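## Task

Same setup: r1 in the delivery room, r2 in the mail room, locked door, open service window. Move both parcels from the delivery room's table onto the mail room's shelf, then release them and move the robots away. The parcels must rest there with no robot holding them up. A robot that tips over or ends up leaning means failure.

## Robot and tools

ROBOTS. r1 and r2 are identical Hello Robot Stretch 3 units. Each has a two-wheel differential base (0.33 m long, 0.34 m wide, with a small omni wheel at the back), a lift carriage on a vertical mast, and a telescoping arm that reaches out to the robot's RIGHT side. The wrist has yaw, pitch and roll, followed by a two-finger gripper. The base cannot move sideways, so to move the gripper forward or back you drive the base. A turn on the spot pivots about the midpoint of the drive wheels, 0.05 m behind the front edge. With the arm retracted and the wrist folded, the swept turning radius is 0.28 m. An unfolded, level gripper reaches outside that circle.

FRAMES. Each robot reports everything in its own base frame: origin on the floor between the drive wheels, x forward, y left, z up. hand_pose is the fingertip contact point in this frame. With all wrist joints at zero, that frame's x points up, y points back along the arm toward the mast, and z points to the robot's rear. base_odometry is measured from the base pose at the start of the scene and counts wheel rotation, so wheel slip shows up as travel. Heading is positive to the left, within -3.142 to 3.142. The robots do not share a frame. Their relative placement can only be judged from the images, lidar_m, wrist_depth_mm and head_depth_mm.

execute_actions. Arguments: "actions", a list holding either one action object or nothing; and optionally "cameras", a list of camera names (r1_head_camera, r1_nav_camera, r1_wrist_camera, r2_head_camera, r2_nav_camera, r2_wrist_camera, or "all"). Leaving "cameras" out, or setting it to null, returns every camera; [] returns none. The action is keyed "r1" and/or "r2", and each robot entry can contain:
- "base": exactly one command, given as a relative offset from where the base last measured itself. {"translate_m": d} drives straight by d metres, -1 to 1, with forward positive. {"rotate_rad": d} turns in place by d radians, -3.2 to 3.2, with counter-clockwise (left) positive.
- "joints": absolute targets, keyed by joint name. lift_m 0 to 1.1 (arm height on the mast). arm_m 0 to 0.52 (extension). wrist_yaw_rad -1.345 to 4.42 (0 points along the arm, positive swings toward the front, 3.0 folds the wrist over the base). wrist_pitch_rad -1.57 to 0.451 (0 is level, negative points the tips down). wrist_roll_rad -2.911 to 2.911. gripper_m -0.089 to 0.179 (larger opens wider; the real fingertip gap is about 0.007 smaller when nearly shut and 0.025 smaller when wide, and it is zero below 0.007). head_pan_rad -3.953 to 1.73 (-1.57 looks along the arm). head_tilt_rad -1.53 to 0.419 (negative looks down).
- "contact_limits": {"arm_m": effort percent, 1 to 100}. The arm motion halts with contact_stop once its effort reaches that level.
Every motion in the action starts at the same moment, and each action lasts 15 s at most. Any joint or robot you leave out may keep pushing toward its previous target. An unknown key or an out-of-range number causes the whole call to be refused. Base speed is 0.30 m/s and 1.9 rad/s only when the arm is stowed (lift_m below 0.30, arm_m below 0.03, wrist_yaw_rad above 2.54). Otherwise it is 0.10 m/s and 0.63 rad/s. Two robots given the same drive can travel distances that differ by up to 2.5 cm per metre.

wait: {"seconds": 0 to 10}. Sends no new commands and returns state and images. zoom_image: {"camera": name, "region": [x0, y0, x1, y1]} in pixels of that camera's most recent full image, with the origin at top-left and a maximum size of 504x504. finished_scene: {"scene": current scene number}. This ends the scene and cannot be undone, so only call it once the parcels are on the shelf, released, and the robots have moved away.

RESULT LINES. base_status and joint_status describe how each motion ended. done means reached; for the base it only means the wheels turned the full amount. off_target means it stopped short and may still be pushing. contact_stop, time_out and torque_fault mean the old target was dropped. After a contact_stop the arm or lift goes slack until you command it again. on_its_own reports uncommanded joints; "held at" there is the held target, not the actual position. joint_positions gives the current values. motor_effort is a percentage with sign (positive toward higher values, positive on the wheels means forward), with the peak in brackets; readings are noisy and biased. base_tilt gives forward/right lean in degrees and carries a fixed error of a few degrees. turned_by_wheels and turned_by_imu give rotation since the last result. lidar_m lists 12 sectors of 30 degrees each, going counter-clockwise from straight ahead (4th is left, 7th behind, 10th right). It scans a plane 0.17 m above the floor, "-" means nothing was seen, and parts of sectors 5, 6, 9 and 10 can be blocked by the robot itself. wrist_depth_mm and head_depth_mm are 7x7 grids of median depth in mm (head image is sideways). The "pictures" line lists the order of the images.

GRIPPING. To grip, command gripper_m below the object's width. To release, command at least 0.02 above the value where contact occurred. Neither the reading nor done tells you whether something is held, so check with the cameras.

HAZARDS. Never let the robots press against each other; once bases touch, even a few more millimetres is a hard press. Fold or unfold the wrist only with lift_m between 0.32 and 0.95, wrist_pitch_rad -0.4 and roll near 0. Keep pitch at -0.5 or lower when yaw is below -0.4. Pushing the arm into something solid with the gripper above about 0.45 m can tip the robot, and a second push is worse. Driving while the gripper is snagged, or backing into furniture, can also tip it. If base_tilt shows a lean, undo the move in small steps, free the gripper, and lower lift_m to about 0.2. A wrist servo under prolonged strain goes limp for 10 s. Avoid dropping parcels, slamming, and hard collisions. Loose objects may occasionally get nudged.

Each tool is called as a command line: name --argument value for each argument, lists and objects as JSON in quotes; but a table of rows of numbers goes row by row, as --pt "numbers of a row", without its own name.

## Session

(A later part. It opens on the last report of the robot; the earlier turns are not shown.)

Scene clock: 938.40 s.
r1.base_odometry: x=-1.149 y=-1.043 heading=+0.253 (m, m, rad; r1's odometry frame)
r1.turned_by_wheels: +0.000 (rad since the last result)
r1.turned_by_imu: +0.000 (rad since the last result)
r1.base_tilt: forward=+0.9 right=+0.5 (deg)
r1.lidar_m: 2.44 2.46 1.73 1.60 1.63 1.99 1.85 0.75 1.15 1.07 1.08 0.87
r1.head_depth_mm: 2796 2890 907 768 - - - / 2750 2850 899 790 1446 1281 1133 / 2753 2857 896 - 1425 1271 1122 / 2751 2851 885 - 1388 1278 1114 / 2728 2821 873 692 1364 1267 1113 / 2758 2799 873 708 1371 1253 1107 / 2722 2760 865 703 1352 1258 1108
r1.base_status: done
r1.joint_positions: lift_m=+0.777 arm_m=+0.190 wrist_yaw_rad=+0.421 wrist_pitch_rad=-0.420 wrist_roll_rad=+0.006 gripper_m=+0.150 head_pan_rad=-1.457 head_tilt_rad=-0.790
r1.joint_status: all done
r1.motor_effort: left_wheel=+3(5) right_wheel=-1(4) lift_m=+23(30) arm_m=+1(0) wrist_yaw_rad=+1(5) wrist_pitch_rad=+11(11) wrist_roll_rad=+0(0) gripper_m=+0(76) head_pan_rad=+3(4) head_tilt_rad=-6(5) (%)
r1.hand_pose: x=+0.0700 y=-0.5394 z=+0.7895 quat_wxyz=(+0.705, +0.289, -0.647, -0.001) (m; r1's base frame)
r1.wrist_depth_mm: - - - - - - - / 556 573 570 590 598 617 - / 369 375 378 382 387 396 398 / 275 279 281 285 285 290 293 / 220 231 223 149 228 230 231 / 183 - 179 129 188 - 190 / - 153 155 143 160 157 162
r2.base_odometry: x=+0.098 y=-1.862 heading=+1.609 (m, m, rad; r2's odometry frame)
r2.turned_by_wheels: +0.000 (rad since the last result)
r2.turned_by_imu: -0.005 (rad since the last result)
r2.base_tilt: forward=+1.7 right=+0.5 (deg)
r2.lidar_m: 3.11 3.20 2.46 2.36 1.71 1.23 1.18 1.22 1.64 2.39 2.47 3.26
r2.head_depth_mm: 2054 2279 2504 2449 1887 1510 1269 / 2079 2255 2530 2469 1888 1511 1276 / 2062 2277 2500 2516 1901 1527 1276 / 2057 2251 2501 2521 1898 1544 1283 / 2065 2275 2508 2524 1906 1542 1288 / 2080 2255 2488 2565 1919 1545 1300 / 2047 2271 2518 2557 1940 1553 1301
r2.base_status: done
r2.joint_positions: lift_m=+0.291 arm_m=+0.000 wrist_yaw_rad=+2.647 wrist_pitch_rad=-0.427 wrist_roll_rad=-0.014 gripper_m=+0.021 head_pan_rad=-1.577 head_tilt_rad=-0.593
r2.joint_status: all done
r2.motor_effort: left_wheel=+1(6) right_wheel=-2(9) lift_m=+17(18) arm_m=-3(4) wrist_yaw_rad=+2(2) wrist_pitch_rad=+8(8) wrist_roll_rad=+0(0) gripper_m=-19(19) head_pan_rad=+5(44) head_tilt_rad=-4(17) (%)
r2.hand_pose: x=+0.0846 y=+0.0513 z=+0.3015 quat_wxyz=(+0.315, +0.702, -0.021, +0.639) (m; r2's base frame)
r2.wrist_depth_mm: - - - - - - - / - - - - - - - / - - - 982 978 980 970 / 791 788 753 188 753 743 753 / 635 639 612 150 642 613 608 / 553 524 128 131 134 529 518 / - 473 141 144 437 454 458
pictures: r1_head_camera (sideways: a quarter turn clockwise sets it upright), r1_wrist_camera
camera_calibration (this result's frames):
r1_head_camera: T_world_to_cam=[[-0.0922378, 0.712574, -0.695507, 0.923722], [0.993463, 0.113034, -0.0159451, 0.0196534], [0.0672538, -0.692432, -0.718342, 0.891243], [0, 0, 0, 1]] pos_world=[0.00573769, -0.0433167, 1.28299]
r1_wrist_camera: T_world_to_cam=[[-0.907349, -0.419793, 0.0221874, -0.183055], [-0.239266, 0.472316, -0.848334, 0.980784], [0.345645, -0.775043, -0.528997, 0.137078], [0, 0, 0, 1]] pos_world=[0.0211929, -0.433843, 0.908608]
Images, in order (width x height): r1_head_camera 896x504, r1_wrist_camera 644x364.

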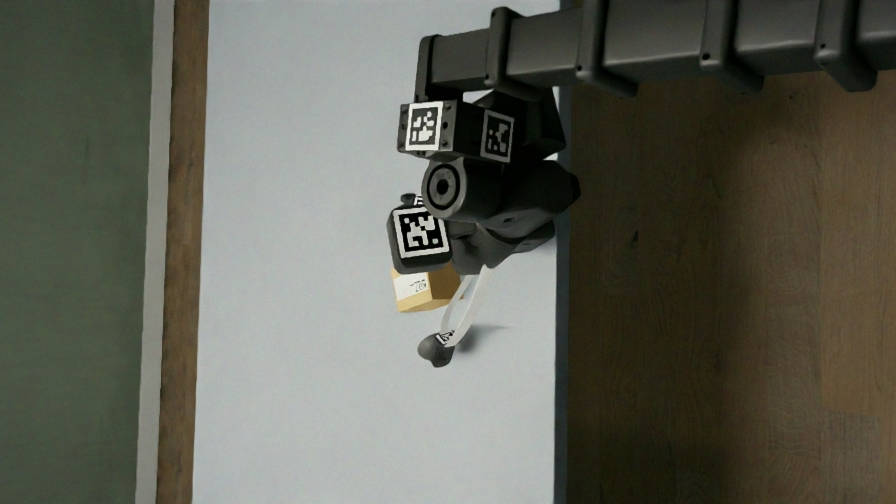

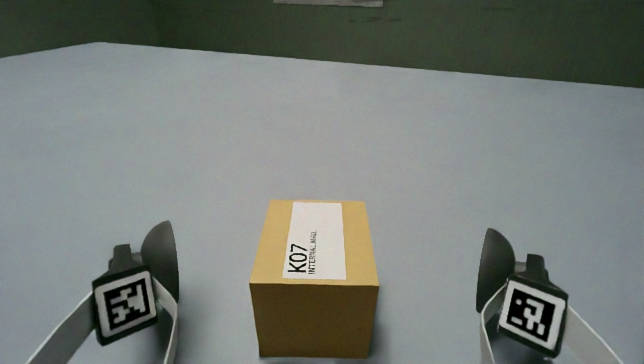

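execute_actions --actions '[{"r1": {"joints": {"gripper_m": 0.012}}, "r2": {"joints": {"lift_m": 0.355}}}]' --cameras '["r1_wrist_camera"]'

Scene clock: 997.13 s.
r1.base_odometry: x=-1.149 y=-1.043 heading=+0.253 (m, m, rad; r1's odometry frame)
r1.turned_by_wheels: +0.000 (rad since the last result)
r1.turned_by_imu: +0.000 (rad since the last result)
r1.base_tilt: forward=+0.9 right=+0.6 (deg)
r1.lidar_m: 2.44 2.46 1.73 1.60 1.63 2.00 1.86 0.75 1.15 1.06 1.08 0.87
r1.head_depth_mm: 2729 2888 905 770 - - - / 2725 2913 900 786 1439 1276 1125 / 2735 2874 892 - 1417 1277 1125 / 2733 2812 890 685 1389 1268 1116 / 2744 2829 884 692 1361 1262 1111 / 2781 2792 876 706 1370 1267 1115 / 2733 2765 866 703 1351 1253 1106
r1.base_status: not commanded
r1.joint_positions: lift_m=+0.777 arm_m=+0.190 wrist_yaw_rad=+0.421 wrist_pitch_rad=-0.420 wrist_roll_rad=+0.006 gripper_m=+0.013 head_pan_rad=-1.457 head_tilt_rad=-0.790
r1.joint_status: all done
r1.motor_effort: left_wheel=+2(2) right_wheel=-1(1) lift_m=+24(23) arm_m=+1(1) wrist_yaw_rad=-1(1) wrist_pitch_rad=+11(11) wrist_roll_rad=+0(0) gripper_m=-18(86) head_pan_rad=+3(2) head_tilt_rad=-6(5) (%)
r1.hand_pose: x=+0.0700 y=-0.5394 z=+0.7895 quat_wxyz=(+0.705, +0.289, -0.647, -0.001) (m; r1's base frame)
r1.wrist_depth_mm: - - - - - - - / 553 563 578 587 602 615 - / 367 372 377 385 386 392 399 / 275 280 281 283 286 289 293 / 220 221 232 148 228 229 230 / 183 185 - 128 132 189 190 / 157 157 154 142 156 161 162
r2.base_odometry: x=+0.098 y=-1.862 heading=+1.609 (m, m, rad; r2's odometry frame)
r2.turned_by_wheels: +0.000 (rad since the last result)
r2.turned_by_imu: +0.001 (rad since the last result)
r2.base_tilt: forward=+1.8 right=+0.6 (deg)
r2.lidar_m: 3.11 3.23 2.47 2.36 1.71 1.23 1.18 1.22 1.64 2.39 2.46 3.24
r2.head_depth_mm: 2067 2266 2503 2453 1873 1513 1273 / 2065 2256 2507 2464 1880 1527 1270 / 2075 2263 2493 2499 1909 1528 1279 / 2061 2269 2492 2503 1908 1531 1283 / 2067 2252 2498 2541 1914 1536 1287 / 2058 2262 2520 2563 1922 1550 1294 / 2059 2258 2518 2564 1942 1555 1295
r2.base_status: not commanded
r2.joint_positions: lift_m=+0.354 arm_m=+0.000 wrist_yaw_rad=+2.647 wrist_pitch_rad=-0.427 wrist_roll_rad=-0.014 gripper_m=+0.021 head_pan_rad=-1.577 head_tilt_rad=-0.593
r2.joint_status: all done
r2.motor_effort: left_wheel=+1(1) right_wheel=-2(2) lift_m=+66(71) arm_m=-3(4) wrist_yaw_rad=+1(2) wrist_pitch_rad=+8(8) wrist_roll_rad=+0(0) gripper_m=-18(19) head_pan_rad=+4(3) head_tilt_rad=-4(4) (%)
r2.hand_pose: x=+0.0846 y=+0.0513 z=+0.3648 quat_wxyz=(+0.315, +0.702, -0.021, +0.639) (m; r2's base frame)
r2.wrist_depth_mm: - - - - - - - / - - - - - - - / - - - - - - - / 890 900 893 186 834 852 877 / 741 724 696 151 732 711 702 / 637 619 128 131 134 599 586 / - 532 508 144 503 518 518
pictures: r1_wrist_camera
camera_calibration (this result's frames):
r1_wrist_camera: T_world_to_cam=[[-0.907348, -0.419795, 0.0221873, -0.183056], [-0.239267, 0.472315, -0.848333, 0.980784], [0.345647, -0.775042, -0.528997, 0.137079], [0, 0, 0, 1]] pos_world=[0.0211932, -0.433844, 0.908608]
Images, in order (width x height): r1_wrist_camera 644x364.

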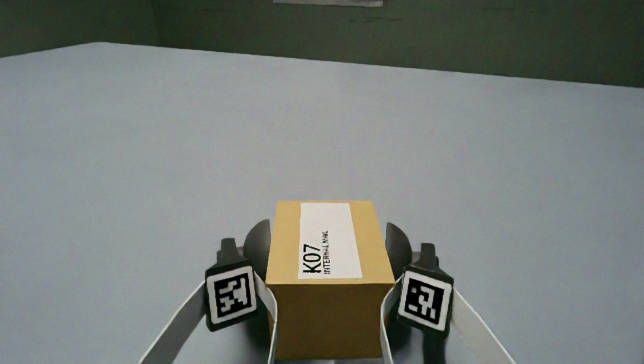

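execute_actions --actions '[{"r1": {"base": {"rotate_rad": -0.04}, "joints": {"lift_m": 0.805, "arm_m": 0.08, "wrist_yaw_rad": 1.2, "head_pan_rad": -0.6, "head_tilt_rad": -0.8}}, "r2": {"joints": {"lift_m": 0.465, "wrist_yaw_rad": 2.0}}}]' --cameras '["r1_wrist_camera", "r1_nav_camera"]'

Scene clock: 1003.13 s.
r1.base_odometry: x=-1.149 y=-1.043 heading=+0.213 (m, m, rad; r1's odometry frame)
r1.turned_by_wheels: -0.040 (rad since the last result)
r1.turned_by_imu: -0.040 (rad since the last result)
r1.base_tilt: forward=+0.8 right=+0.6 (deg)
r1.lidar_m: 2.44 2.46 1.76 1.61 1.62 1.99 1.85 0.75 0.77 1.06 1.08 0.87
r1.head_depth_mm: 2930 2875 909 733 628 1239 1127 / 3231 1184 899 724 529 1274 1127 / 3241 1173 894 723 1450 1273 1126 / 2938 2823 891 760 1478 1277 1122 / 2746 2845 877 1702 1470 1262 1113 / 2502 2667 931 1277 1425 1256 1108 / 2328 2545 2056 1718 1446 1252 1107
r1.base_status: done
r1.joint_positions: lift_m=+0.805 arm_m=+0.080 wrist_yaw_rad=+1.199 wrist_pitch_rad=-0.420 wrist_roll_rad=+0.006 gripper_m=+0.013 head_pan_rad=-0.607 head_tilt_rad=-0.790
r1.joint_status: all done
r1.motor_effort: left_wheel=+2(8) right_wheel=-1(5) lift_m=+34(36) arm_m=-2(3) wrist_yaw_rad=+2(6) wrist_pitch_rad=+11(11) wrist_roll_rad=+0(0) gripper_m=-17(18) head_pan_rad=+2(29) head_tilt_rad=-4(3) (%)
r1.hand_pose: x=+0.1874 y=-0.3068 z=+0.8170 quat_wxyz=(+0.653, +0.513, -0.489, +0.267) (m; r1's base frame)
r1.wrist_depth_mm: - - - - - - - / - - 696 695 720 728 - / - - 539 456 462 468 478 / - - - 339 339 345 348 / - - - 148 269 272 274 / - - - 128 132 226 226 / 992 - 998 142 196 191 192
r2.base_odometry: x=+0.098 y=-1.862 heading=+1.609 (m, m, rad; r2's odometry frame)
r2.turned_by_wheels: +0.000 (rad since the last result)
r2.turned_by_imu: +0.001 (rad since the last result)
r2.base_tilt: forward=+1.6 right=+0.6 (deg)
r2.lidar_m: 3.11 3.21 2.47 2.36 1.71 1.23 1.18 1.22 1.64 2.39 2.47 3.25
r2.head_depth_mm: 2070 2271 2528 2472 1883 1513 1264 / 2059 2267 2507 2478 1885 1524 1278 / 2065 2254 2517 2500 1899 1526 1276 / 2068 2269 2510 2536 1905 1532 1284 / 2061 2263 2490 2537 1915 1547 1286 / 2057 2261 2492 2563 1937 1546 1296 / 2058 2251 2490 2579 1945 1554 1301
r2.base_status: not commanded
r2.joint_positions: lift_m=+0.464 arm_m=+0.000 wrist_yaw_rad=+2.003 wrist_pitch_rad=-0.427 wrist_roll_rad=-0.014 gripper_m=+0.021 head_pan_rad=-1.577 head_tilt_rad=-0.593
r2.joint_status: all done
r2.motor_effort: left_wheel=+1(1) right_wheel=-2(2) lift_m=+66(68) arm_m=-4(3) wrist_yaw_rad=-2(2) wrist_pitch_rad=+8(8) wrist_roll_rad=+0(0) gripper_m=-19(19) head_pan_rad=+4(4) head_tilt_rad=-4(4) (%)
r2.hand_pose: x=+0.1814 y=-0.0518 z=+0.4748 quat_wxyz=(+0.501, +0.659, -0.242, +0.506) (m; r2's base frame)
r2.wrist_depth_mm: - - - - - - - / - - - - - - - / - - - - - - - / - - - 187 - - - / 881 871 870 151 898 850 854 / 767 752 128 132 134 731 719 / 641 654 618 144 615 636 619
pictures: r1_nav_camera (sideways: a quarter turn counterclockwise sets it upright), r1_wrist_camera
camera_calibration (this result's frames):
r1_nav_camera: T_world_to_cam=[[0.593469, -0.365669, 0.716994, -0.902348], [-0.582014, -0.810289, 0.0684933, -0.0277516], [0.555927, -0.457949, -0.693706, 0.857766], [0, 0, 0, 1]] pos_world=[0.0425082, 0.0403658, 1.24392]
r1_wrist_camera: T_world_to_cam=[[-0.3515, -0.935925, 0.0221891, -0.242019], [-0.501968, 0.168409, -0.848331, 0.878366], [0.790238, -0.309327, -0.529, 0.350935], [0, 0, 0, 1]] pos_world=[0.07852, -0.265883, 0.93616]
Images, in order (width x height): r1_nav_camera 672x504, r1_wrist_camera 644x364.

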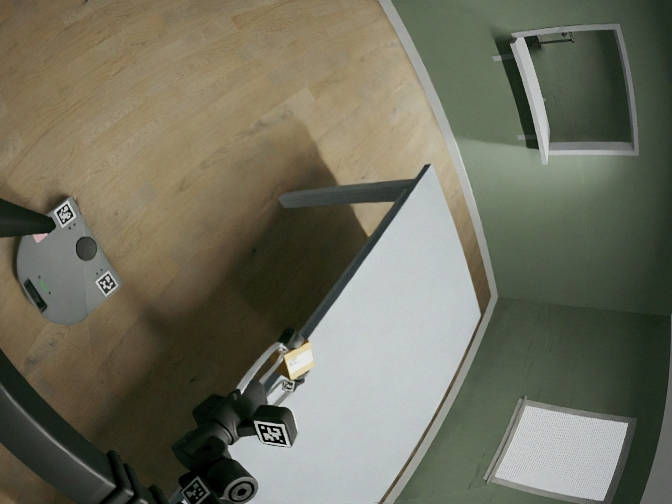

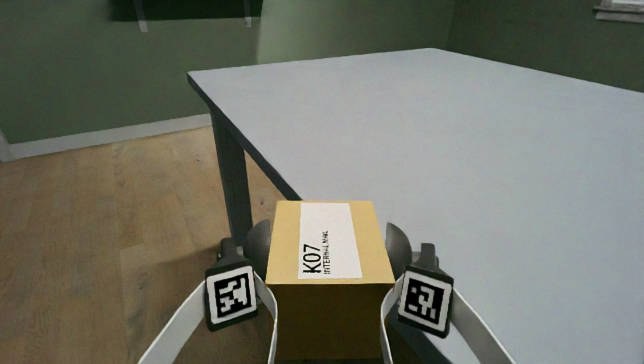

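execute_actions --actions '[{"r1": {"base": {"translate_m": 0.26}, "joints": {"lift_m": 0.48, "arm_m": 0.0, "wrist_yaw_rad": 2.65}}, "r2": {"base": {"rotate_rad": -1.537}, "joints": {"lift_m": 0.795, "wrist_yaw_rad": 0.0, "arm_m": 0.16}}}]' --cameras '["r1_wrist_camera", "r2_wrist_camera", "r2_head_camera", "r2_nav_camera"]'

Scene clock: 1033.27 s.
r1.base_odometry: x=-0.895 y=-0.988 heading=+0.213 (m, m, rad; r1's odometry frame)
r1.turned_by_wheels: +0.000 (rad since the last result)
r1.turned_by_imu: +0.002 (rad since the last result)
r1.base_tilt: forward=+0.8 right=+0.4 (deg)
r1.lidar_m: 2.19 2.20 1.80 1.64 1.66 2.05 2.11 0.96 1.12 1.03 1.03 0.63
r1.head_depth_mm: 2946 2925 909 731 611 1239 1129 / 3154 2933 901 725 620 1284 1129 / 2962 2875 895 721 1395 1271 1121 / 2672 2832 891 736 1474 1280 1117 / 2414 2658 2161 854 1298 1269 1113 / 2240 2497 2134 1727 1460 1265 1112 / 2067 2321 2140 1726 1457 1251 1101
r1.base_status: done
r1.joint_positions: lift_m=+0.480 arm_m=+0.000 wrist_yaw_rad=+2.648 wrist_pitch_rad=-0.420 wrist_roll_rad=+0.006 gripper_m=+0.013 head_pan_rad=-0.607 head_tilt_rad=-0.790
r1.joint_status: all done
r1.motor_effort: left_wheel=+2(7) right_wheel=-2(1) lift_m=+24(29) arm_m=-3(3) wrist_yaw_rad=+3(2) wrist_pitch_rad=+11(11) wrist_roll_rad=+0(0) gripper_m=-19(19) head_pan_rad=+2(2) head_tilt_rad=-5(6) (%)
r1.hand_pose: x=+0.0849 y=+0.0522 z=+0.4925 quat_wxyz=(+0.312, +0.708, -0.027, +0.633) (m; r1's base frame)
r1.wrist_depth_mm: - - - - - - - / - - - - - - - / - - - - - - - / - - - - - - - / 927 925 949 148 946 953 948 / 791 766 - 128 132 778 789 / - 655 636 141 644 670 673
r2.base_odometry: x=+0.098 y=-1.862 heading=+0.072 (m, m, rad; r2's odometry frame)
r2.turned_by_wheels: -1.537 (rad since the last result)
r2.turned_by_imu: -1.551 (rad since the last result)
r2.base_tilt: forward=+1.7 right=+0.7 (deg)
r2.lidar_m: 2.39 2.49 3.21 3.10 3.22 2.44 2.36 1.66 1.22 1.18 1.23 1.69
r2.head_depth_mm: 988 1086 1198 1005 1487 - 1217 / 987 1082 1198 1012 1490 - 1235 / 989 1088 1203 1021 881 - 1252 / 994 1095 1208 1022 1511 1501 1286 / 997 1094 1211 1027 1532 1537 1290 / 1000 1096 1211 1037 1537 1551 1303 / 1001 1098 1222 1040 1554 1556 1295
r2.base_status: done
r2.joint_positions: lift_m=+0.794 arm_m=+0.160 wrist_yaw_rad=+0.002 wrist_pitch_rad=-0.427 wrist_roll_rad=-0.014 gripper_m=+0.021 head_pan_rad=-1.577 head_tilt_rad=-0.593
r2.joint_status: all done
r2.motor_effort: left_wheel=+0(4) right_wheel=-1(5) lift_m=+66(72) arm_m=+3(2) wrist_yaw_rad=-2(2) wrist_pitch_rad=+8(8) wrist_roll_rad=+0(0) gripper_m=-19(19) head_pan_rad=+4(3) head_tilt_rad=-4(4) (%)
r2.hand_pose: x=-0.0210 y=-0.5280 z=+0.8048 quat_wxyz=(+0.696, +0.152, -0.686, -0.148) (m; r2's base frame)
r2.wrist_depth_mm: 711 699 723 725 702 700 706 / 629 573 555 543 530 526 575 / 401 397 395 386 379 379 374 / 943 949 379 186 936 946 938 / - - 974 151 - - - / - - 128 131 133 - - / - - 934 144 952 998 970
pictures: r1_wrist_camera, r2_head_camera (sideways: a quarter turn clockwise sets it upright), r2_nav_camera (sideways: a quarter turn counterclockwise sets it upright), r2_wrist_camera
camera_calibration (this result's frames):
r1_wrist_camera: T_world_to_cam=[[0.886484, -0.462227, 0.0221922, -0.0646971], [-0.227941, -0.477888, -0.848331, 0.501586], [0.402727, 0.746974, -0.529, 0.349052], [0, 0, 0, 1]] pos_world=[0.0311124, -0.0509355, 0.611596]
r2_head_camera: T_world_to_cam=[[0.0126378, 0.508626, -0.860895, 1.13795], [0.999424, 0.0206924, 0.0268967, -0.0373883], [0.0314944, -0.860739, -0.508071, 0.616934], [0, 0, 0, 1]] pos_world=[0.00355565, -0.0469961, 1.2941]
r2_nav_camera: T_world_to_cam=[[-0.0277235, -0.547763, 0.836174, -1.04424], [-0.998418, -0.0257636, -0.04998, 0.116273], [0.0489201, -0.836237, -0.546182, 0.66349], [0, 0, 0, 1]] pos_world=[0.0546812, -0.0141648, 1.24136]
r2_wrist_camera: T_world_to_cam=[[-0.999658, 0.025931, -0.00352056, -0.00701309], [0.0173504, 0.55605, -0.830968, 0.996996], [-0.0195902, -0.830744, -0.556309, 0.177492], [0, 0, 0, 1]] pos_world=[-0.0208318, -0.406747, 0.927188]
Images, in order (width x height): r1_wrist_camera 644x364, r2_head_camera 896x504, r2_nav_camera 672x504, r2_wrist_camera 644x364.

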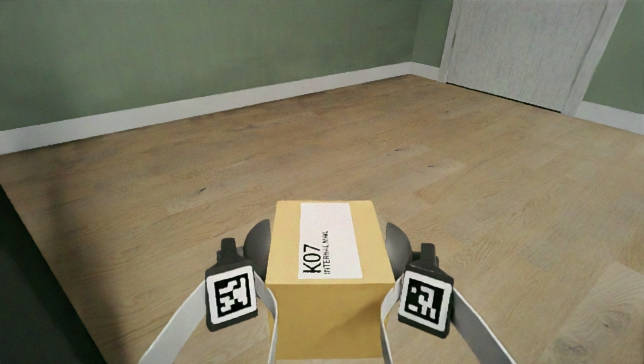

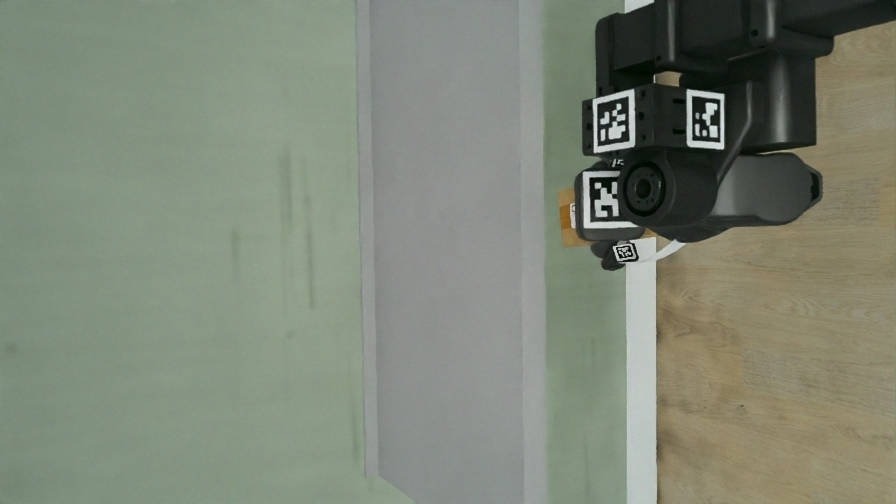

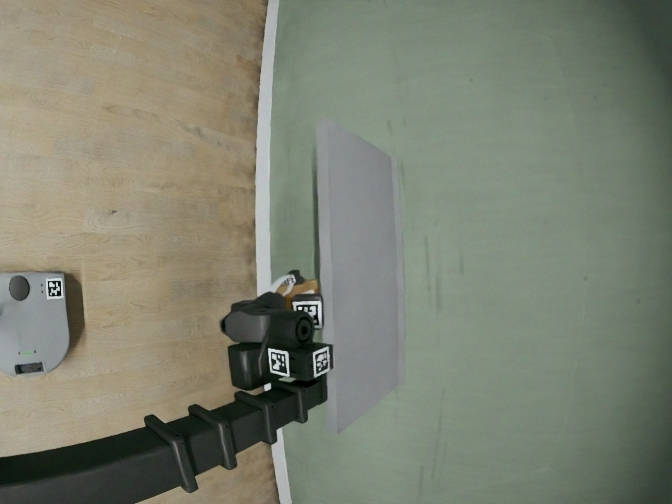

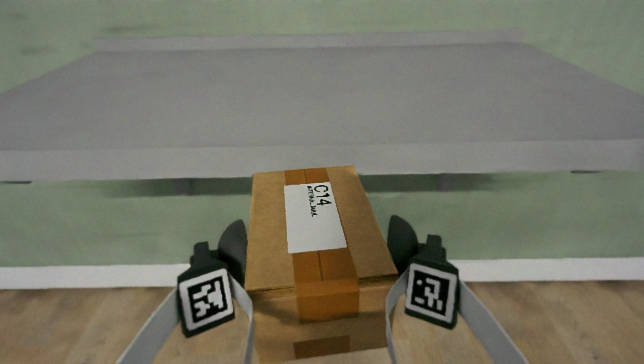

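execute_actions --actions '[{"r1": {"base": {"translate_m": 0.28}, "joints": {"lift_m": 0.29}}, "r2": {"joints": {"arm_m": 0.47, "lift_m": 0.795}}}]' --cameras '["r2_wrist_camera", "r1_nav_camera"]'

Scene clock: 1048.50 s.
r1.base_odometry: x=-0.621 y=-0.929 heading=+0.213 (m, m, rad; r1's odometry frame)
r1.turned_by_wheels: +0.000 (rad since the last result)
r1.turned_by_imu: +0.002 (rad since the last result)
r1.base_tilt: forward=+0.9 right=+0.5 (deg)
r1.lidar_m: 1.91 1.93 1.84 1.69 1.70 2.11 2.39 1.20 1.07 0.98 0.41 0.42
r1.head_depth_mm: 2875 2930 2216 730 610 538 1120 / 2921 2874 2205 727 607 1237 1125 / 2595 2719 2208 1766 621 1255 1118 / 2339 2646 2155 1748 1413 1218 1120 / 2140 2398 2168 1745 1471 1252 1114 / 1939 2208 2113 1739 1459 1267 1107 / 1791 2021 2104 1712 1446 1243 1108
r1.base_status: done
r1.joint_positions: lift_m=+0.290 arm_m=+0.000 wrist_yaw_rad=+2.649 wrist_pitch_rad=-0.420 wrist_roll_rad=+0.006 gripper_m=+0.013 head_pan_rad=-0.607 head_tilt_rad=-0.791
r1.joint_status: all done
r1.motor_effort: left_wheel=+2(11) right_wheel=-1(5) lift_m=+24(24) arm_m=-3(3) wrist_yaw_rad=+2(3) wrist_pitch_rad=+11(12) wrist_roll_rad=+0(0) gripper_m=-18(18) head_pan_rad=+2(4) head_tilt_rad=-5(5) (%)
r1.hand_pose: x=+0.0848 y=+0.0522 z=+0.3024 quat_wxyz=(+0.312, +0.708, -0.026, +0.633) (m; r1's base frame)
r1.wrist_depth_mm: - - - - - - - / - - - - - - - / - - - - - - - / 795 801 814 812 828 827 825 / 631 629 662 148 651 654 664 / 543 525 - 128 132 539 547 / - 465 448 141 445 461 465
r2.base_odometry: x=+0.098 y=-1.862 heading=+0.072 (m, m, rad; r2's odometry frame)
r2.turned_by_wheels: +0.000 (rad since the last result)
r2.turned_by_imu: +0.001 (rad since the last result)
r2.base_tilt: forward=+1.7 right=+0.7 (deg)
r2.lidar_m: 2.39 2.49 3.22 3.10 3.24 2.45 2.36 1.66 1.22 1.18 1.23 1.69
r2.head_depth_mm: 986 1079 1196 1000 870 - 1208 / 989 1085 1197 - 1542 1515 1273 / 990 1087 1204 - 1527 1525 1277 / 995 1091 1212 979 1536 1531 1286 / 996 1092 1211 1028 1543 1537 1287 / 1002 1097 1214 1037 1541 1542 1283 / 1002 1099 1218 1042 1558 1554 1302
r2.base_status: not commanded
r2.joint_positions: lift_m=+0.794 arm_m=+0.470 wrist_yaw_rad=+0.002 wrist_pitch_rad=-0.427 wrist_roll_rad=-0.014 gripper_m=+0.021 head_pan_rad=-1.577 head_tilt_rad=-0.593
r2.joint_status: all done
r2.motor_effort: left_wheel=+1(0) right_wheel=-2(1) lift_m=+66(65) arm_m=+2(3) wrist_yaw_rad=-1(1) wrist_pitch_rad=+8(8) wrist_roll_rad=+0(0) gripper_m=-18(19) head_pan_rad=+4(3) head_tilt_rad=-4(3) (%)
r2.hand_pose: x=-0.0211 y=-0.8379 z=+0.8048 quat_wxyz=(+0.696, +0.152, -0.686, -0.148) (m; r2's base frame)
r2.wrist_depth_mm: 434 430 429 424 427 428 432 / 465 468 465 468 456 463 458 / 404 397 394 384 375 371 370 / 305 304 303 186 298 293 290 / 247 248 237 151 248 238 236 / 210 209 128 131 133 202 201 / 181 179 170 144 171 176 174
pictures: r1_nav_camera (sideways: a quarter turn counterclockwise sets it upright), r2_wrist_camera
camera_calibration (this result's frames):
r1_nav_camera: T_world_to_cam=[[0.593938, -0.365728, 0.716575, -0.901804], [-0.581725, -0.810496, 0.0685028, -0.0277657], [0.555728, -0.457536, -0.694138, 0.858329], [0, 0, 0, 1]] pos_world=[0.0424668, 0.0403971, 1.24391]
r2_wrist_camera: T_world_to_cam=[[-0.999652, 0.026131, -0.00352052, 0.00114819], [0.0174616, 0.556046, -0.830968, 1.16936], [-0.0197565, -0.83074, -0.556309, -0.0800284], [0, 0, 0, 1]] pos_world=[-0.0208522, -0.716733, 0.927188]
Images, in order (width x height): r1_nav_camera 672x504, r2_wrist_camera 644x364.

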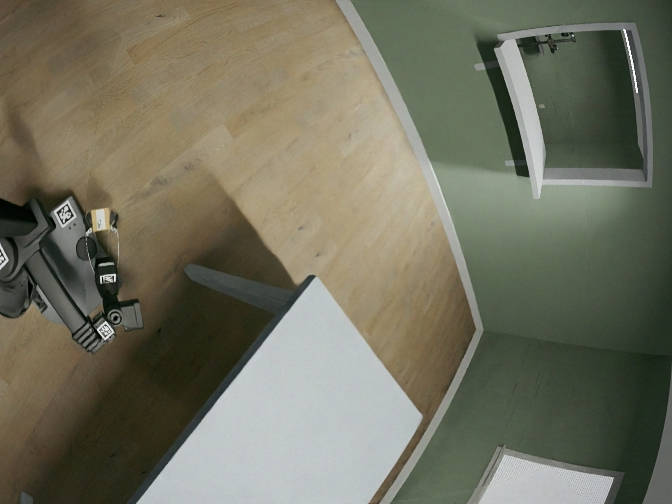

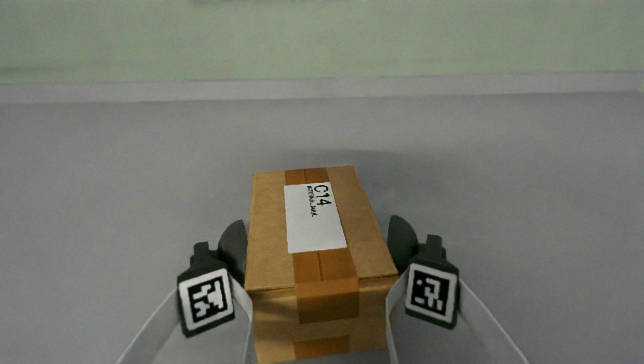

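execute_actions --actions '[{"r2": {"joints": {"lift_m": 0.78, "gripper_m": 0.13}}}]' --cameras '["r2_wrist_camera"]'

Scene clock: 1059.57 s.
r1.base_odometry: x=-0.621 y=-0.929 heading=+0.213 (m, m, rad; r1's odometry frame)
r1.turned_by_wheels: +0.000 (rad since the last result)
r1.turned_by_imu: +0.000 (rad since the last result)
r1.base_tilt: forward=+1.1 right=+0.7 (deg)
r1.lidar_m: 1.91 1.93 1.85 1.68 1.70 2.10 2.38 1.20 1.08 0.98 0.41 0.42
r1.head_depth_mm: 2900 2873 2209 729 609 536 1131 / 2901 2901 2202 725 607 1225 1127 / 2600 2751 2178 1763 622 1252 1120 / 2333 2607 2185 1753 1412 1220 1119 / 2120 2418 2144 1753 1471 1268 1116 / 1963 2207 2108 1742 1461 1263 1114 / 1802 2018 2122 1713 1450 1257 1101
r1.base_status: not commanded
r1.joint_positions: lift_m=+0.290 arm_m=+0.000 wrist_yaw_rad=+2.649 wrist_pitch_rad=-0.420 wrist_roll_rad=+0.006 gripper_m=+0.013 head_pan_rad=-0.607 head_tilt_rad=-0.791
r1.joint_status: not commanded
r1.motor_effort: left_wheel=+1(2) right_wheel=-1(1) lift_m=+24(24) arm_m=-2(3) wrist_yaw_rad=+3(2) wrist_pitch_rad=+11(11) wrist_roll_rad=+0(0) gripper_m=-18(19) head_pan_rad=+3(4) head_tilt_rad=-6(4) (%)
r1.hand_pose: x=+0.0848 y=+0.0522 z=+0.3024 quat_wxyz=(+0.312, +0.708, -0.026, +0.633) (m; r1's base frame)
r1.wrist_depth_mm: - - - - - - - / - - - - - - - / - - - - - - - / 789 795 815 812 812 837 833 / 627 630 658 149 645 651 660 / 541 526 - 127 132 541 541 / - 467 447 141 447 462 464
r2.base_odometry: x=+0.098 y=-1.862 heading=+0.072 (m, m, rad; r2's odometry frame)
r2.turned_by_wheels: +0.000 (rad since the last result)
r2.turned_by_imu: +0.001 (rad since the last result)
r2.base_tilt: forward=+1.6 right=+0.6 (deg)
r2.lidar_m: 2.39 2.49 3.21 3.10 3.23 2.44 2.36 1.65 1.22 1.18 1.23 1.69
r2.head_depth_mm: 988 1085 1200 1001 873 - - / 986 1087 1203 - 1538 1509 1275 / 993 1088 1203 - 1523 1528 1277 / 996 1087 1202 1050 1534 1531 1281 / 995 1096 1205 1031 1540 1546 1287 / 998 1097 1210 1037 1537 1539 1288 / 1002 1100 1216 1050 1552 1562 1297
r2.base_status: not commanded
r2.joint_positions: lift_m=+0.781 arm_m=+0.470 wrist_yaw_rad=+0.002 wrist_pitch_rad=-0.422 wrist_roll_rad=-0.014 gripper_m=+0.130 head_pan_rad=-1.577 head_tilt_rad=-0.593
r2.joint_status: all done
r2.motor_effort: left_wheel=+1(1) right_wheel=-2(2) lift_m=+16(61) arm_m=+3(3) wrist_yaw_rad=-1(1) wrist_pitch_rad=+7(8) wrist_roll_rad=+0(0) gripper_m=-1(79) head_pan_rad=+3(4) head_tilt_rad=-4(3) (%)
r2.hand_pose: x=-0.0211 y=-0.8386 z=+0.7926 quat_wxyz=(+0.697, +0.150, -0.686, -0.147) (m; r2's base frame)
r2.wrist_depth_mm: 428 420 426 433 431 427 431 / 457 458 451 453 455 446 452 / 373 369 360 358 353 348 348 / 287 283 280 187 274 272 268 / 231 238 220 152 223 230 219 / 194 - 184 132 182 190 187 / 172 162 160 144 158 158 162
pictures: r2_wrist_camera
camera_calibration (this result's frames):
r2_wrist_camera: T_world_to_cam=[[-0.999652, 0.0261159, -0.00365871, 0.00121899], [0.0174711, 0.551957, -0.83369, 1.15826], [-0.0197531, -0.833464, -0.552221, -0.0928893], [0, 0, 0, 1]] pos_world=[-0.0208524, -0.716763, 0.91434]
Images, in order (width x height): r2_wrist_camera 644x364.

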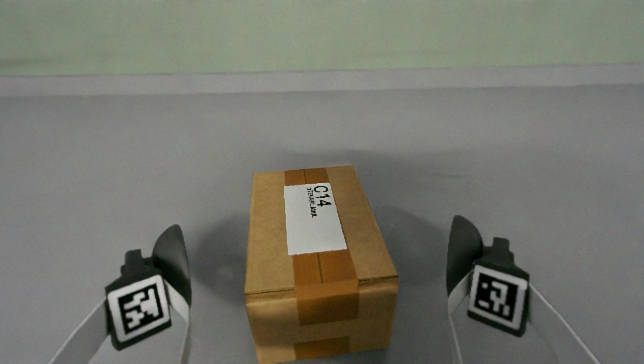

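execute_actions --actions '[{"r1": {"base": {"translate_m": 0.18}}, "r2": {"joints": {"arm_m": 0.31}}}]' --cameras '["r2_wrist_camera"]'

Scene clock: 1088.87 s.
r1.base_odometry: x=-0.446 y=-0.891 heading=+0.213 (m, m, rad; r1's odometry frame)
r1.turned_by_wheels: +0.000 (rad since the last result)
r1.turned_by_imu: +0.001 (rad since the last result)
r1.base_tilt: forward=+0.9 right=+0.5 (deg)
r1.lidar_m: 1.73 1.75 1.87 1.72 1.73 2.14 2.56 1.36 1.04 0.95 0.31 1.89
r1.head_depth_mm: 2848 2923 2215 1802 611 526 1119 / 2652 2812 2197 1766 1503 555 1110 / 2362 2625 2193 1759 1479 1278 1081 / 2106 2447 2162 1757 1475 1261 1119 / 1940 2200 2128 1736 1462 1264 1111 / 1773 1995 2111 1729 1464 1263 1105 / 1642 1811 2001 1717 1455 1256 1111
r1.base_status: done
r1.joint_positions: lift_m=+0.290 arm_m=+0.000 wrist_yaw_rad=+2.649 wrist_pitch_rad=-0.420 wrist_roll_rad=+0.006 gripper_m=+0.013 head_pan_rad=-0.607 head_tilt_rad=-0.791
r1.joint_status: not commanded
r1.motor_effort: left_wheel=+2(10) right_wheel=-1(3) lift_m=+24(24) arm_m=-3(3) wrist_yaw_rad=+2(1) wrist_pitch_rad=+11(11) wrist_roll_rad=+0(0) gripper_m=-18(18) head_pan_rad=+2(0) head_tilt_rad=-5(5) (%)
r1.hand_pose: x=+0.0848 y=+0.0522 z=+0.3024 quat_wxyz=(+0.312, +0.708, -0.026, +0.633) (m; r1's base frame)
r1.wrist_depth_mm: - - - - - - - / - - - - - - - / - - - - - - - / 788 795 817 807 818 835 843 / 628 632 665 148 650 651 651 / 539 528 - 128 132 540 549 / - 465 445 141 444 460 463
r2.base_odometry: x=+0.098 y=-1.862 heading=+0.072 (m, m, rad; r2's odometry frame)
r2.turned_by_wheels: +0.000 (rad since the last result)
r2.turned_by_imu: +0.001 (rad since the last result)
r2.base_tilt: forward=+1.7 right=+0.8 (deg)
r2.lidar_m: 2.39 2.49 3.23 3.10 3.23 2.44 2.36 1.66 1.22 1.18 1.23 1.69
r2.head_depth_mm: 988 1084 1195 1001 1481 - 1239 / 989 1086 1199 1052 - 1525 1274 / 991 1089 1206 1061 - 1529 1277 / 998 1092 1205 1021 1562 1527 1278 / 996 1092 1209 1032 1553 1539 1288 / 998 1094 1218 1035 1550 1545 1293 / 1004 1100 1222 1047 1546 1553 1298
r2.base_status: not commanded
r2.joint_positions: lift_m=+0.781 arm_m=+0.310 wrist_yaw_rad=+0.002 wrist_pitch_rad=-0.421 wrist_roll_rad=-0.014 gripper_m=+0.130 head_pan_rad=-1.577 head_tilt_rad=-0.593
r2.joint_status: all done
r2.motor_effort: left_wheel=+1(1) right_wheel=-1(2) lift_m=+16(16) arm_m=-3(3) wrist_yaw_rad=-1(2) wrist_pitch_rad=+6(7) wrist_roll_rad=+0(0) gripper_m=+0(0) head_pan_rad=+4(4) head_tilt_rad=-4(3) (%)
r2.hand_pose: x=-0.0211 y=-0.6793 z=+0.7928 quat_wxyz=(+0.697, +0.150, -0.686, -0.146) (m; r2's base frame)
r2.wrist_depth_mm: 567 570 579 572 571 583 572 / 546 535 521 524 504 488 487 / 375 371 366 274 356 355 345 / 289 287 282 276 276 274 270 / 234 239 235 234 234 231 230 / 975 - 950 940 939 941 954 / - 980 991 992 989 949 932
pictures: r2_wrist_camera
camera_calibration (this result's frames):
r2_wrist_camera: T_world_to_cam=[[-0.999652, 0.0261118, -0.00368468, -0.00292253], [0.0174723, 0.551185, -0.8342, 1.07038], [-0.0197515, -0.833975, -0.551449, 0.039044], [0, 0, 0, 1]] pos_world=[-0.0208524, -0.557341, 0.914435]
Images, in order (width x height): r2_wrist_camera 644x364.

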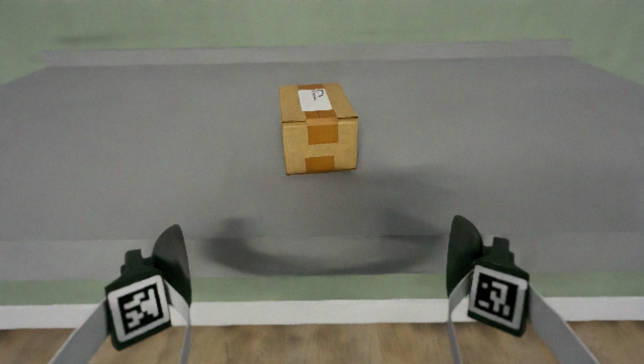

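execute_actions --actions '[{"r1": {"base": {"translate_m": 0.68}, "joints": {"head_pan_rad": -0.4, "head_tilt_rad": -0.5}}, "r2": {"base": {"rotate_rad": 1.558}, "joints": {"arm_m": 0.0, "lift_m": 0.445, "wrist_yaw_rad": 2.65, "gripper_m": 0.11, "head_pan_rad": 0.0, "head_tilt_rad": -0.4}}}]' --cameras '["r1_nav_camera", "r2_nav_camera"]'

Scene clock: 1096.57 s.
r1.base_odometry: x=+0.219 y=-0.747 heading=+0.214 (m, m, rad; r1's odometry frame)
r1.turned_by_wheels: +0.000 (rad since the last result)
r1.turned_by_imu: +0.005 (rad since the last result)
r1.base_tilt: forward=+0.9 right=+0.6 (deg)
r1.lidar_m: 1.06 1.08 1.31 1.81 1.82 2.27 2.01 0.62 1.03 2.94 1.79 1.16
r1.head_depth_mm: 1284 1450 1660 1946 1911 1527 1271 / 1221 1329 1440 1734 1859 1519 1266 / 3964 - 1316 1570 1785 1527 1257 / - - 1204 1443 1631 1511 1253 / - - 1182 1325 1494 1499 1250 / - - 1159 1218 1367 1448 1239 / - - 1155 1133 1267 1407 1236
r1.base_status: done
r1.joint_positions: lift_m=+0.290 arm_m=+0.000 wrist_yaw_rad=+2.649 wrist_pitch_rad=-0.420 wrist_roll_rad=+0.006 gripper_m=+0.013 head_pan_rad=-0.407 head_tilt_rad=-0.506
r1.joint_status: all done
r1.motor_effort: left_wheel=+1(9) right_wheel=+0(3) lift_m=+24(25) arm_m=-2(3) wrist_yaw_rad=+2(1) wrist_pitch_rad=+11(11) wrist_roll_rad=+0(0) gripper_m=-18(18) head_pan_rad=+2(17) head_tilt_rad=+3(25) (%)
r1.hand_pose: x=+0.0848 y=+0.0522 z=+0.3024 quat_wxyz=(+0.312, +0.708, -0.026, +0.633) (m; r1's base frame)
r1.wrist_depth_mm: - - - - - 963 801 / - - - - - 992 806 / - - - - - 992 835 / 782 800 802 806 813 818 815 / 637 637 667 148 654 650 661 / 544 526 - 127 132 540 538 / - 464 446 141 442 463 466
r2.base_odometry: x=+0.098 y=-1.862 heading=+1.630 (m, m, rad; r2's odometry frame)
r2.turned_by_wheels: +1.558 (rad since the last result)
r2.turned_by_imu: +1.575 (rad since the last result)
r2.base_tilt: forward=+1.5 right=+0.6 (deg)
r2.lidar_m: 3.11 3.24 2.45 2.35 1.67 1.22 1.18 1.22 1.68 2.39 2.48 3.24
r2.head_depth_mm: 2718 2913 3136 3277 2410 1818 1448 / 2688 2968 3108 3256 2445 1827 1456 / 2619 - 3168 3271 2451 1826 1457 / 2603 - 3196 3308 2473 1840 1466 / 2591 - 3168 3331 2477 1843 1468 / 2769 2953 3180 3291 2500 1855 1472 / 2749 2935 3145 3360 2486 1857 1485
r2.base_status: done
r2.joint_positions: lift_m=+0.446 arm_m=+0.000 wrist_yaw_rad=+2.647 wrist_pitch_rad=-0.421 wrist_roll_rad=-0.014 gripper_m=+0.110 head_pan_rad=-0.007 head_tilt_rad=-0.409
r2.joint_status: all done
r2.motor_effort: left_wheel=-2(5) right_wheel=+3(7) lift_m=+16(15) arm_m=-4(5) wrist_yaw_rad=+2(6) wrist_pitch_rad=+6(7) wrist_roll_rad=+0(0) gripper_m=+0(73) head_pan_rad=+4(44) head_tilt_rad=+6(27) (%)
r2.hand_pose: x=+0.0851 y=+0.0519 z=+0.4579 quat_wxyz=(+0.313, +0.702, -0.024, +0.639) (m; r2's base frame)
r2.wrist_depth_mm: - - - - - - - / - - - - - - - / - - - - - - - / - - - - - - - / 878 880 848 854 870 849 822 / 785 728 724 705 688 727 716 / - 617 623 629 611 597 608
pictures: r1_nav_camera (sideways: a quarter turn counterclockwise sets it upright), r2_nav_camera (sideways: a quarter turn counterclockwise sets it upright)
camera_calibration (this result's frames):
r1_nav_camera: T_world_to_cam=[[0.444385, -0.149941, 0.883198, -1.11811], [-0.426408, -0.902449, 0.0613397, -0.0194117], [0.787844, -0.403861, -0.464971, 0.558779], [0, 0, 0, 1]] pos_world=[0.0483656, 0.0404997, 1.24852]
r2_nav_camera: T_world_to_cam=[[0.384998, -0.0270758, 0.92252, -1.15938], [0.0334911, -0.998501, -0.0432828, 0.101271], [0.922309, 0.04756, -0.383515, 0.446499], [0, 0, 0, 1]] pos_world=[0.0311575, 0.0484922, 1.24517]
Images, in order (width x height): r1_nav_camera 672x504, r2_nav_camera 672x504.

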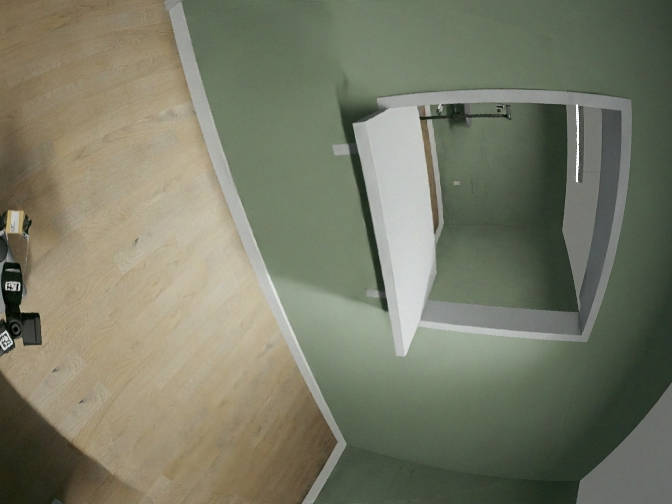

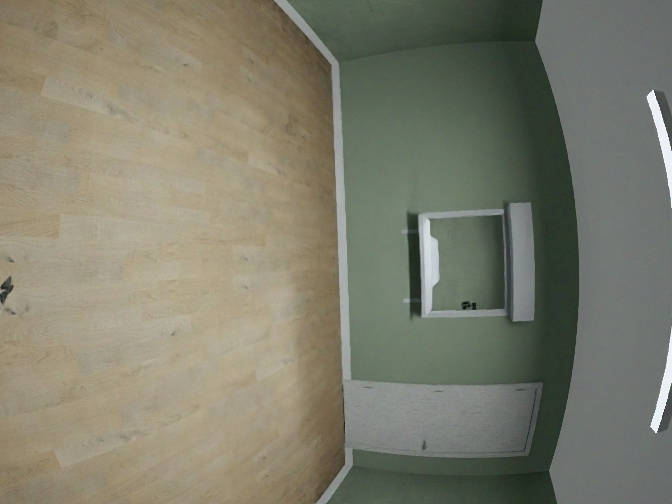

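execute_actions --actions '[{"r1": {"base": {"translate_m": 0.465}, "joints": {"lift_m": 0.85, "wrist_yaw_rad": 0.0}}, "r2": {"base": {"translate_m": 1.0}, "joints": {"lift_m": 0.29}}}]' --cameras '["r1_nav_camera", "r1_wrist_camera"]'

Scene clock: 1114.80 s.
r1.base_odometry: x=+0.673 y=-0.648 heading=+0.214 (m, m, rad; r1's odometry frame)
r1.turned_by_wheels: +0.000 (rad since the last result)
r1.turned_by_imu: +0.003 (rad since the last result)
r1.base_tilt: forward=+0.7 right=+0.6 (deg)
r1.lidar_m: 0.61 0.61 0.76 1.51 1.89 2.35 2.46 1.05 1.31 2.87 1.01 0.66
r1.head_depth_mm: 3036 3227 1076 804 1285 1480 1278 / 3459 3612 1234 796 1128 1373 1265 / 3874 - 1217 787 633 1192 1266 / - - 3837 781 602 1060 1203 / - - 3824 775 575 947 1116 / - - 3838 767 575 861 996 / - - 3516 767 571 490 901
r1.base_status: done
r1.joint_positions: lift_m=+0.850 arm_m=+0.000 wrist_yaw_rad=+0.002 wrist_pitch_rad=-0.420 wrist_roll_rad=+0.006 gripper_m=+0.013 head_pan_rad=-0.407 head_tilt_rad=-0.506
r1.joint_status: all done
r1.motor_effort: left_wheel=+0(9) right_wheel=+0(3) lift_m=+34(36) arm_m=-2(3) wrist_yaw_rad=-1(3) wrist_pitch_rad=+11(12) wrist_roll_rad=+0(0) gripper_m=-18(19) head_pan_rad=+2(2) head_tilt_rad=+4(4) (%)
r1.hand_pose: x=-0.0212 y=-0.3693 z=+0.8619 quat_wxyz=(+0.690, +0.148, -0.693, -0.148) (m; r1's base frame)
r1.wrist_depth_mm: - - - - - - - / - - - - - - - / 982 - - - - - - / 975 - - - - - - / 949 - - 149 - - - / 934 - - 127 131 - - / 899 - - 141 - - -
r2.base_odometry: x=+0.039 y=-0.864 heading=+1.630 (m, m, rad; r2's odometry frame)
r2.turned_by_wheels: +0.000 (rad since the last result)
r2.turned_by_imu: +0.010 (rad since the last result)
r2.base_tilt: forward=+1.8 right=+0.7 (deg)
r2.lidar_m: 2.12 2.21 2.44 2.35 2.46 2.26 2.18 2.27 2.48 2.39 2.47 2.20
r2.head_depth_mm: 1829 1963 2087 2209 2338 1803 1440 / - - 2253 2238 2348 1823 1455 / - - 2272 2241 2343 1830 1461 / - - 2305 2267 2340 1847 1469 / 1933 - 2340 2261 2367 1844 1470 / 1862 1994 2126 2273 2374 1858 1474 / 1872 1979 2106 2279 2371 1852 1485
r2.base_status: done
r2.joint_positions: lift_m=+0.291 arm_m=+0.000 wrist_yaw_rad=+2.647 wrist_pitch_rad=-0.420 wrist_roll_rad=-0.014 gripper_m=+0.110 head_pan_rad=-0.007 head_tilt_rad=-0.408
r2.joint_status: all done
r2.motor_effort: left_wheel=-2(5) right_wheel=+2(8) lift_m=+16(16) arm_m=-4(3) wrist_yaw_rad=+2(2) wrist_pitch_rad=+6(6) wrist_roll_rad=+0(0) gripper_m=-1(1) head_pan_rad=+4(3) head_tilt_rad=+5(5) (%)
r2.hand_pose: x=+0.0850 y=+0.0520 z=+0.3030 quat_wxyz=(+0.313, +0.702, -0.024, +0.640) (m; r2's base frame)
r2.wrist_depth_mm: - - - - - - - / - - - - - - - / - - - - - 978 962 / 795 791 777 778 789 750 758 / 656 639 640 620 630 624 617 / 559 542 527 525 536 527 520 / - - 462 456 451 440 452
pictures: r1_nav_camera (sideways: a quarter turn counterclockwise sets it upright), r1_wrist_camera
camera_calibration (this result's frames):
r1_nav_camera: T_world_to_cam=[[0.444392, -0.149922, 0.883198, -1.11811], [-0.426368, -0.902467, 0.0613397, -0.019412], [0.787862, -0.403827, -0.464971, 0.558779], [0, 0, 0, 1]] pos_world=[0.0483638, 0.0405015, 1.24852]
r1_wrist_camera: T_world_to_cam=[[-0.999649, -0.0144692, 0.0221807, -0.0482175], [-0.0264775, 0.529159, -0.84811, 0.965379], [0.000534373, -0.848399, -0.529356, 0.304696], [0, 0, 0, 1]] pos_world=[-0.0228026, -0.253033, 0.98111]
Images, in order (width x height): r1_nav_camera 672x504, r1_wrist_camera 644x364.

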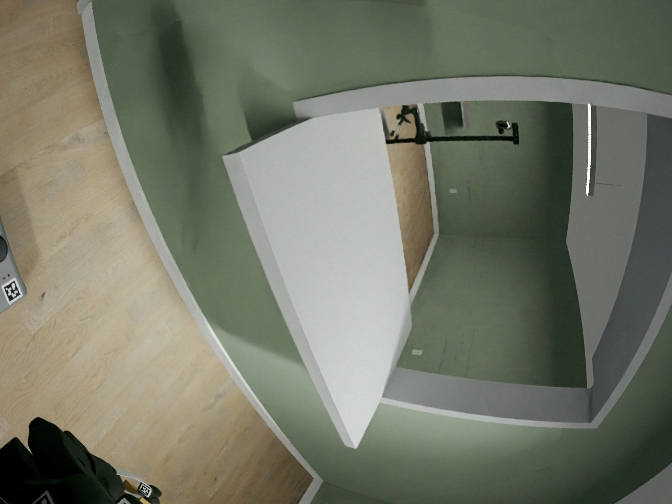

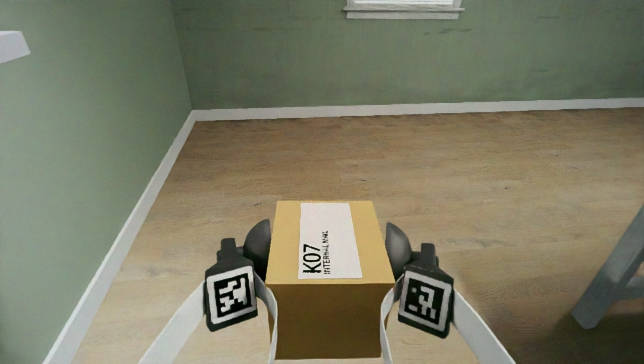

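execute_actions --actions '[{"r1": {"base": {"rotate_rad": 1.41}, "joints": {"lift_m": 0.937, "arm_m": 0.25, "head_pan_rad": -1.57, "head_tilt_rad": -0.4}}, "r2": {"base": {"translate_m": 0.885}}}]' --cameras '["r1_head_camera", "r1_wrist_camera", "r2_nav_camera"]'

Scene clock: 1143.83 s.
r1.base_odometry: x=+0.673 y=-0.648 heading=+1.623 (m, m, rad; r1's odometry frame)
r1.turned_by_wheels: +1.410 (rad since the last result)
r1.turned_by_imu: +1.418 (rad since the last result)
r1.base_tilt: forward=+0.9 right=+0.6 (deg)
r1.lidar_m: 1.11 1.88 2.12 3.53 1.72 1.31 2.87 1.31 0.72 0.61 0.61 0.69
r1.head_depth_mm: - - - 1046 - 984 1128 / - - - 1130 617 570 1060 / - - - - 612 547 989 / - - - 2177 - 525 928 / - - - 944 656 506 878 / - - - 937 655 558 832 / - 500 537 580 634 705 788
r1.base_status: done
r1.joint_positions: lift_m=+0.937 arm_m=+0.250 wrist_yaw_rad=+0.000 wrist_pitch_rad=-0.420 wrist_roll_rad=+0.006 gripper_m=+0.013 head_pan_rad=-1.563 head_tilt_rad=-0.408
r1.joint_status: all done
r1.motor_effort: left_wheel=+0(5) right_wheel=+0(5) lift_m=+34(34) arm_m=+1(2) wrist_yaw_rad=+1(1) wrist_pitch_rad=+11(12) wrist_roll_rad=+0(0) gripper_m=-18(18) head_pan_rad=-3(30) head_tilt_rad=+4(13) (%)
r1.hand_pose: x=-0.0214 y=-0.6189 z=+0.9489 quat_wxyz=(+0.690, +0.147, -0.693, -0.148) (m; r1's base frame)
r1.wrist_depth_mm: - - - - - - - / - - - - - - - / - 458 430 438 444 449 460 / - 319 321 323 328 330 335 / 241 255 264 148 260 262 263 / 209 211 - 127 132 216 218 / 180 180 176 141 178 185 186
r2.base_odometry: x=-0.013 y=+0.020 heading=+1.630 (m, m, rad; r2's odometry frame)
r2.turned_by_wheels: +0.000 (rad since the last result)
r2.turned_by_imu: +0.009 (rad since the last result)
r2.base_tilt: forward=+1.7 right=+0.6 (deg)
r2.lidar_m: 1.24 1.29 1.79 2.34 2.44 3.13 3.05 3.19 2.49 2.39 1.72 1.28
r2.head_depth_mm: - - - 1199 1363 1484 1447 / - - - 1208 1376 1491 1455 / - - 3614 1211 1377 1505 1464 / - - 3705 1227 1387 1508 1463 / - - - 1242 1400 1523 1468 / - - - 1247 1403 1533 1478 / 1138 1158 1214 1279 1411 1550 1483
r2.base_status: done
r2.joint_positions: lift_m=+0.291 arm_m=+0.000 wrist_yaw_rad=+2.648 wrist_pitch_rad=-0.420 wrist_roll_rad=-0.014 gripper_m=+0.110 head_pan_rad=-0.007 head_tilt_rad=-0.407
r2.joint_status: not commanded
r2.motor_effort: left_wheel=-2(6) right_wheel=+1(9) lift_m=+16(16) arm_m=-3(2) wrist_yaw_rad=+2(2) wrist_pitch_rad=+6(6) wrist_roll_rad=+0(0) gripper_m=+0(1) head_pan_rad=+4(4) head_tilt_rad=+5(5) (%)
r2.hand_pose: x=+0.0850 y=+0.0520 z=+0.3030 quat_wxyz=(+0.313, +0.702, -0.024, +0.640) (m; r2's base frame)
r2.wrist_depth_mm: - - - - - - 975 / - - - - - - - / - - - - 975 965 994 / 805 796 779 762 768 745 762 / 646 634 628 615 629 609 616 / 551 550 521 525 528 530 530 / - - 461 453 456 442 449
pictures: r1_head_camera (sideways: a quarter turn clockwise sets it upright), r1_wrist_camera, r2_nav_camera (sideways: a quarter turn counterclockwise sets it upright)
camera_calibration (this result's frames):
r1_head_camera: T_world_to_cam=[[-0.0137023, 0.407539, -0.913085, 1.20691], [0.999894, 0.00104371, -0.0145392, 0.0177915], [-0.00497229, -0.913187, -0.40751, 0.487297], [0, 0, 0, 1]] pos_world=[0.00117083, -0.0468872, 1.30085]
r1_wrist_camera: T_world_to_cam=[[-0.999666, -0.0132308, 0.0221839, -0.0532731], [-0.0258246, 0.529208, -0.848099, 1.17125], [-0.000518833, -0.848389, -0.529373, 0.139021], [0, 0, 0, 1]] pos_world=[-0.0229362, -0.502594, 1.06811]
r2_nav_camera: T_world_to_cam=[[0.38404, -0.0270367, 0.922921, -1.1599], [0.0336203, -0.998499, -0.0432406, 0.101215], [0.922704, 0.047635, -0.382554, 0.445247], [0, 0, 0, 1]] pos_world=[0.0312125, 0.0484939, 1.2452]
Images, in order (width x height): r1_head_camera 896x504, r1_wrist_camera 644x364, r2_nav_camera 672x504.

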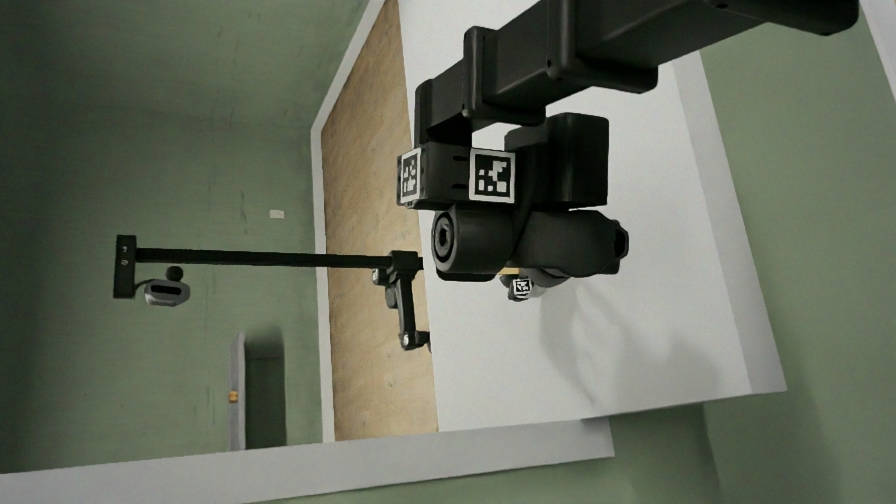

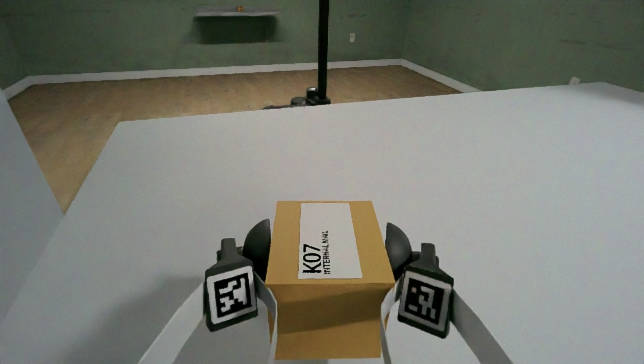

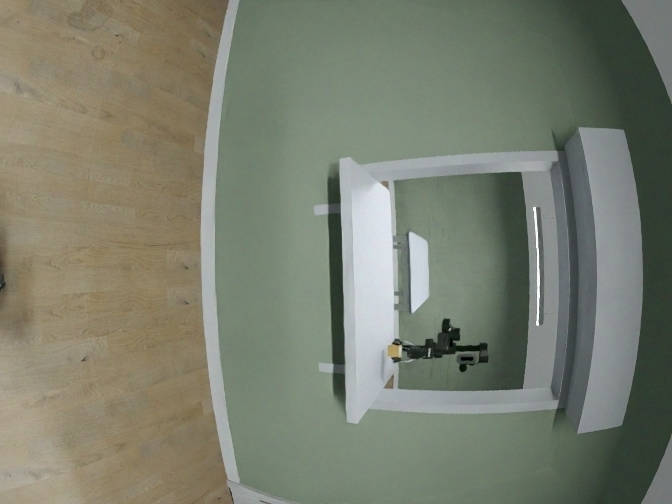

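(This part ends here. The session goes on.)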